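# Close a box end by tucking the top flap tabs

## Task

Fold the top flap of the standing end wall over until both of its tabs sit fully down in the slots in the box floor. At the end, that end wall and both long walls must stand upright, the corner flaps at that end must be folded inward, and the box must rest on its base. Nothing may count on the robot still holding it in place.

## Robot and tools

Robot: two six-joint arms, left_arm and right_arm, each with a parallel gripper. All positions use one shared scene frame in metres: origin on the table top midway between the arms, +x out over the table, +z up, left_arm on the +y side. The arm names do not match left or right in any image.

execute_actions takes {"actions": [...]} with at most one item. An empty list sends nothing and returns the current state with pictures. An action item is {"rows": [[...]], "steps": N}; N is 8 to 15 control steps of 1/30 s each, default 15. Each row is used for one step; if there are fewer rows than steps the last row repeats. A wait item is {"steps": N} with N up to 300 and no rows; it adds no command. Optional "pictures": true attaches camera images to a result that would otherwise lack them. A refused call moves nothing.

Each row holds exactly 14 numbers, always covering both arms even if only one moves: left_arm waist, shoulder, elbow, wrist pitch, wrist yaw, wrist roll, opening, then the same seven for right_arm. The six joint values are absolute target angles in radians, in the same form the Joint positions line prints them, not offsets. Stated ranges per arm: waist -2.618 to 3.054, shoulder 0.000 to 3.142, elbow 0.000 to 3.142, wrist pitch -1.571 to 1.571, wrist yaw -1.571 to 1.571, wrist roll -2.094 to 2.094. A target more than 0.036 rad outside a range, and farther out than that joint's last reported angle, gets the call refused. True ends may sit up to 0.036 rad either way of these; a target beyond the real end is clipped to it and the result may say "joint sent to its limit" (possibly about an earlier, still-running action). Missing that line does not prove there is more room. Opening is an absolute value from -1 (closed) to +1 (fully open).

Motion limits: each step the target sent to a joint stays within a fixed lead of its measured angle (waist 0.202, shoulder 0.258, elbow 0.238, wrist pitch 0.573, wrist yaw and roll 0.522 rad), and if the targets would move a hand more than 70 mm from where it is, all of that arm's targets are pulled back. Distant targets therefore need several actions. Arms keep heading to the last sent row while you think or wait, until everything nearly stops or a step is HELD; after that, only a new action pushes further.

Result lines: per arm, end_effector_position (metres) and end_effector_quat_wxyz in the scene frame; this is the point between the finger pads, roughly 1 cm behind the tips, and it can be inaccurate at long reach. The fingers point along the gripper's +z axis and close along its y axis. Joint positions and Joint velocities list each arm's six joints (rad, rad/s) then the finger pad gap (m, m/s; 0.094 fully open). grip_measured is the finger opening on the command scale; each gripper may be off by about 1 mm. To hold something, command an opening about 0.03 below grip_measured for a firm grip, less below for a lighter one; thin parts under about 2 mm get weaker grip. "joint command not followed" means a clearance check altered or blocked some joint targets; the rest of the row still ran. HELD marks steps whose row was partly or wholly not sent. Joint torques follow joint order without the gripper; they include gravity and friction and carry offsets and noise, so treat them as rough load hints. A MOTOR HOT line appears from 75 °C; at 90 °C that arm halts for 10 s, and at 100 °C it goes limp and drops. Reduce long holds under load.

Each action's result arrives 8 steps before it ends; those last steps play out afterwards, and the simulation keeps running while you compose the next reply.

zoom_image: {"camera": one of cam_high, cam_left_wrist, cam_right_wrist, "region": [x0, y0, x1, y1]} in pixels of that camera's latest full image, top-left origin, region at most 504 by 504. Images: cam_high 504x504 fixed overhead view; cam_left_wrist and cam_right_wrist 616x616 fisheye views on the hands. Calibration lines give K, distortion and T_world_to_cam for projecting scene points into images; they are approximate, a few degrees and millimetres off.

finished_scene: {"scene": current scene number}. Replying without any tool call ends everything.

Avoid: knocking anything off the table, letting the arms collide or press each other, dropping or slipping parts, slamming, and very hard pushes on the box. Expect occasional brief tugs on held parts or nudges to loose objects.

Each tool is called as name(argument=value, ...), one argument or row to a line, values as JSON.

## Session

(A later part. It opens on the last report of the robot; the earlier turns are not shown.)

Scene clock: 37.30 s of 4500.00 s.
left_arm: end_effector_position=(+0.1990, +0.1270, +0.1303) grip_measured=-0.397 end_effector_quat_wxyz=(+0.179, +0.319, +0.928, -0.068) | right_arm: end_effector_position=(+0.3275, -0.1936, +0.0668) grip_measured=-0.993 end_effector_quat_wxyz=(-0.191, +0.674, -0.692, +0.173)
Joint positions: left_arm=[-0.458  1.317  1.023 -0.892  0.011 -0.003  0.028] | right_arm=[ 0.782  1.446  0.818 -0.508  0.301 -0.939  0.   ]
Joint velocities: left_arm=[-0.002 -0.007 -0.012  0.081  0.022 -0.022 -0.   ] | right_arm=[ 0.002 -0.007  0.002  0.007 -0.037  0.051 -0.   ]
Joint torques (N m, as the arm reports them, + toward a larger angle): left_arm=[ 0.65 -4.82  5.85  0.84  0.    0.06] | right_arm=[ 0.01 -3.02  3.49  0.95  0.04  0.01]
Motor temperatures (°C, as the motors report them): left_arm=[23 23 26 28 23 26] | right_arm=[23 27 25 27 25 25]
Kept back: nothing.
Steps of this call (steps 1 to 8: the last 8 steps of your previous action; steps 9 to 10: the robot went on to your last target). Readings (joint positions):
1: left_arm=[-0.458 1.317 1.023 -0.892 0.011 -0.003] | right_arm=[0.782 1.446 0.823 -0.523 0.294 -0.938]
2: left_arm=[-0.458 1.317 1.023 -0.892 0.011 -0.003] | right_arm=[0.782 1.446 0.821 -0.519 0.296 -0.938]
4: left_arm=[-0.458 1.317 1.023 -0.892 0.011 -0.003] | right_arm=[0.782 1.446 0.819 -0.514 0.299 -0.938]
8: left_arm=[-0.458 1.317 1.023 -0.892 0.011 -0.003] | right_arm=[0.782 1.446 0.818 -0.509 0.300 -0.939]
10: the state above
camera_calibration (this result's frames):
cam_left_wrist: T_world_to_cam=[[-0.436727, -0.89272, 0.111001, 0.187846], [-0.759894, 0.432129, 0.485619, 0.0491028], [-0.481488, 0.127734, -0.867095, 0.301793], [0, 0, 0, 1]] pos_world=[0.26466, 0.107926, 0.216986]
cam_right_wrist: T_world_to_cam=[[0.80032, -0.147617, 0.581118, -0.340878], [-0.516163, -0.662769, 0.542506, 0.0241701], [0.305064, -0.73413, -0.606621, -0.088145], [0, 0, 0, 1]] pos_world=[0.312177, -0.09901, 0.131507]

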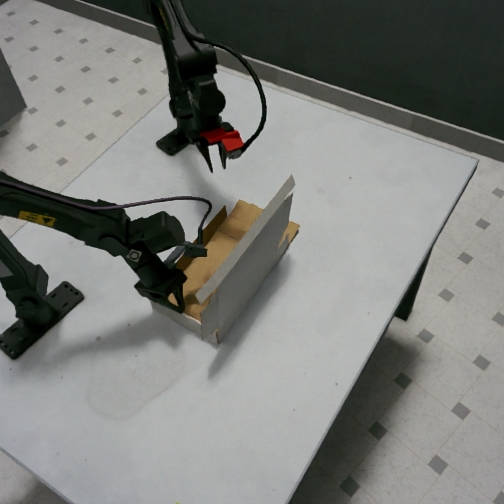

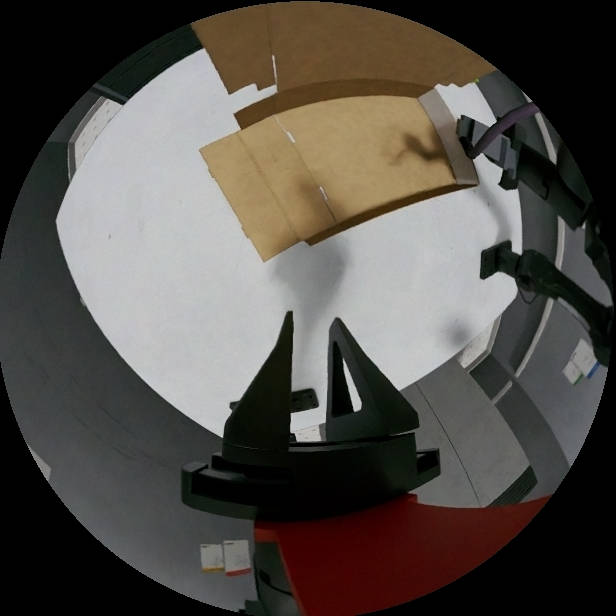

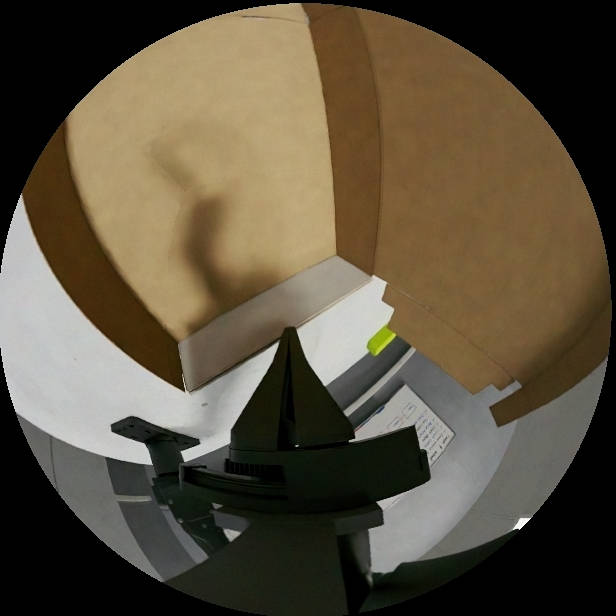

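Pressed firmly against a stop. Lift off.

execute_actions(
  actions=[
    {"rows":[[-0.45,1.3,1.03,-0.9,0,0,-0.4,0.782,1.44,0.84,-0.53,0.29,-0.94,-1],[-0.45,1.3,1.03,-0.9,0,0,-0.4,0.782,1.42,0.87,-0.57,0.29,-0.94,-1],[-0.45,1.3,1.03,-0.9,0,0,-0.4,0.782,1.40,0.90,-0.61,0.29,-0.94,-1],[-0.45,1.3,1.03,-0.9,0,0,-0.4,0.782,1.39,0.93,-0.66,0.29,-0.94,-1],[-0.45,1.3,1.03,-0.9,0,0,-0.4,0.782,1.38,0.96,-0.71,0.29,-0.94,-1]],"steps":10},
  ],
)

execute_actions(
  actions=[
    {"steps":10},
  ],
  pictures=true,
)

Scene clock: 37.80 s of 4500.00 s.
left_arm: end_effector_position=(+0.1990, +0.1270, +0.1303) grip_measured=-0.397 end_effector_quat_wxyz=(+0.179, +0.319, +0.928, -0.068) | right_arm: end_effector_position=(+0.3279, -0.1934, +0.0682) grip_measured=-0.993 end_effector_quat_wxyz=(-0.192, +0.673, -0.692, +0.174)
Joint positions: left_arm=[-0.458  1.317  1.023 -0.892  0.011 -0.003  0.028] | right_arm=[ 0.782  1.445  0.822 -0.513  0.302 -0.939  0.   ]
Joint velocities: left_arm=[-0.012  0.007  0.002  0.095 -0.051  0.022 -0.   ] | right_arm=[-0.027  0.002  0.193 -0.359 -0.037 -0.051  0.   ]
Joint torques (N m, as the arm reports them, + toward a larger angle): left_arm=[ 0.67 -4.62  6.22  0.82 -0.01  0.04] | right_arm=[ 0.02 -8.16  8.3   0.91  0.07  0.02]
Motor temperatures (°C, as the motors report them): left_arm=[23 23 26 28 23 26] | right_arm=[23 27 25 27 25 25]
Steps of this call (steps 1 to 13: the robot went on to your last target; steps 14 to 15: the first 2 steps of this action). Readings (joint positions):
14: left_arm=[-0.458 1.317 1.023 -0.892 0.011 -0.003] | right_arm=[0.782 1.446 0.817 -0.507 0.302 -0.939]
15: the state above

Scene clock: 38.13 s of 4500.00 s.
left_arm: end_effector_position=(+0.1990, +0.1270, +0.1303) grip_measured=-0.397 end_effector_quat_wxyz=(+0.179, +0.319, +0.928, -0.068) | right_arm: end_effector_position=(+0.3326, -0.1888, +0.1135) grip_measured=-0.993 end_effector_quat_wxyz=(-0.211, +0.669, -0.691, +0.174)
Joint positions: left_arm=[-0.458  1.317  1.023 -0.892  0.011 -0.003  0.028] | right_arm=[ 0.782  1.386  0.944 -0.654  0.297 -0.939  0.   ]
Joint velocities: left_arm=[-0.002 -0.017  0.002 -0.007 -0.066 -0.022 -0.001] | right_arm=[-0.007  0.012 -0.007 -0.256 -0.066  0.007  0.   ]
Joint torques (N m, as the arm reports them, + toward a larger angle): left_arm=[ 0.6  -4.67  6.05  0.88 -0.05  0.08] | right_arm=[ 0.02 -6.17  7.19  0.93  0.09  0.01]
Motor temperatures (°C, as the motors report them): left_arm=[23 23 26 28 23 26] | right_arm=[23 27 25 27 25 25]
Kept back: nothing.
Steps of this call (steps 1 to 8: the last 8 steps of your previous action; steps 9 to 10: the robot went on to your last target). Readings (joint positions):
1: left_arm=[-0.458 1.317 1.023 -0.892 0.011 -0.003] | right_arm=[0.782 1.443 0.833 -0.530 0.300 -0.939]
2: left_arm=[-0.458 1.317 1.023 -0.892 0.011 -0.003] | right_arm=[0.782 1.438 0.850 -0.556 0.299 -0.939]
4: left_arm=[-0.458 1.317 1.023 -0.892 0.011 -0.003] | right_arm=[0.782 1.421 0.896 -0.612 0.298 -0.939]
8: left_arm=[-0.458 1.317 1.023 -0.892 0.011 -0.003] | right_arm=[0.782 1.388 0.943 -0.643 0.298 -0.939]
10: the state above
camera_calibration (this result's frames):
cam_left_wrist: T_world_to_cam=[[-0.436727, -0.89272, 0.111001, 0.187846], [-0.759894, 0.432129, 0.485619, 0.0491028], [-0.481488, 0.127734, -0.867095, 0.301793], [0, 0, 0, 1]] pos_world=[0.26466, 0.107926, 0.216986]
cam_right_wrist: T_world_to_cam=[[0.782841, -0.162478, 0.600634, -0.370571], [-0.530727, -0.678234, 0.508259, 0.0103638], [0.324789, -0.716659, -0.617181, -0.0599104], [0, 0, 0, 1]] pos_world=[0.315057, -0.0961158, 0.180334]

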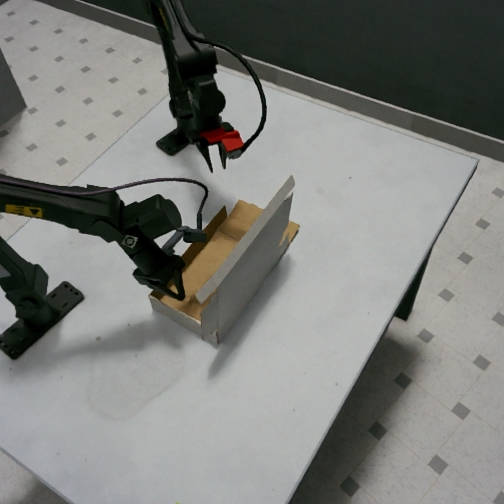

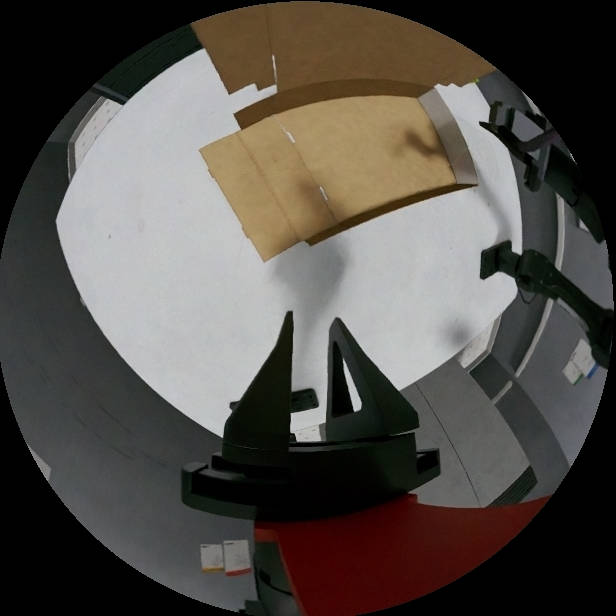

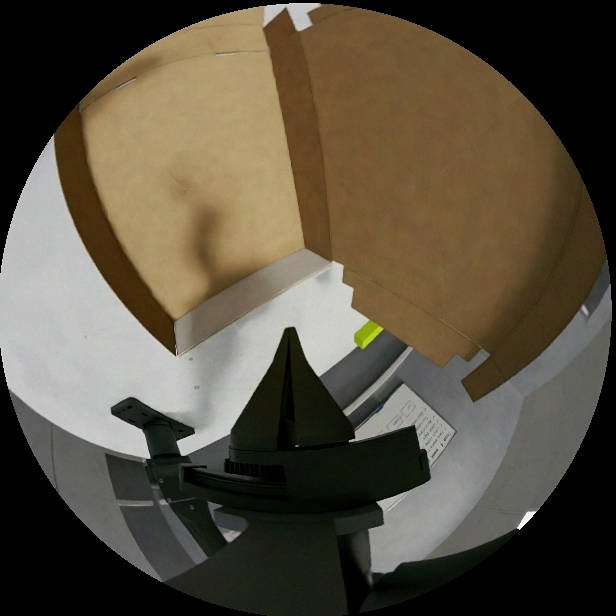

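finished_scene(
  scene=1,
)

The scene is finished: the task was done.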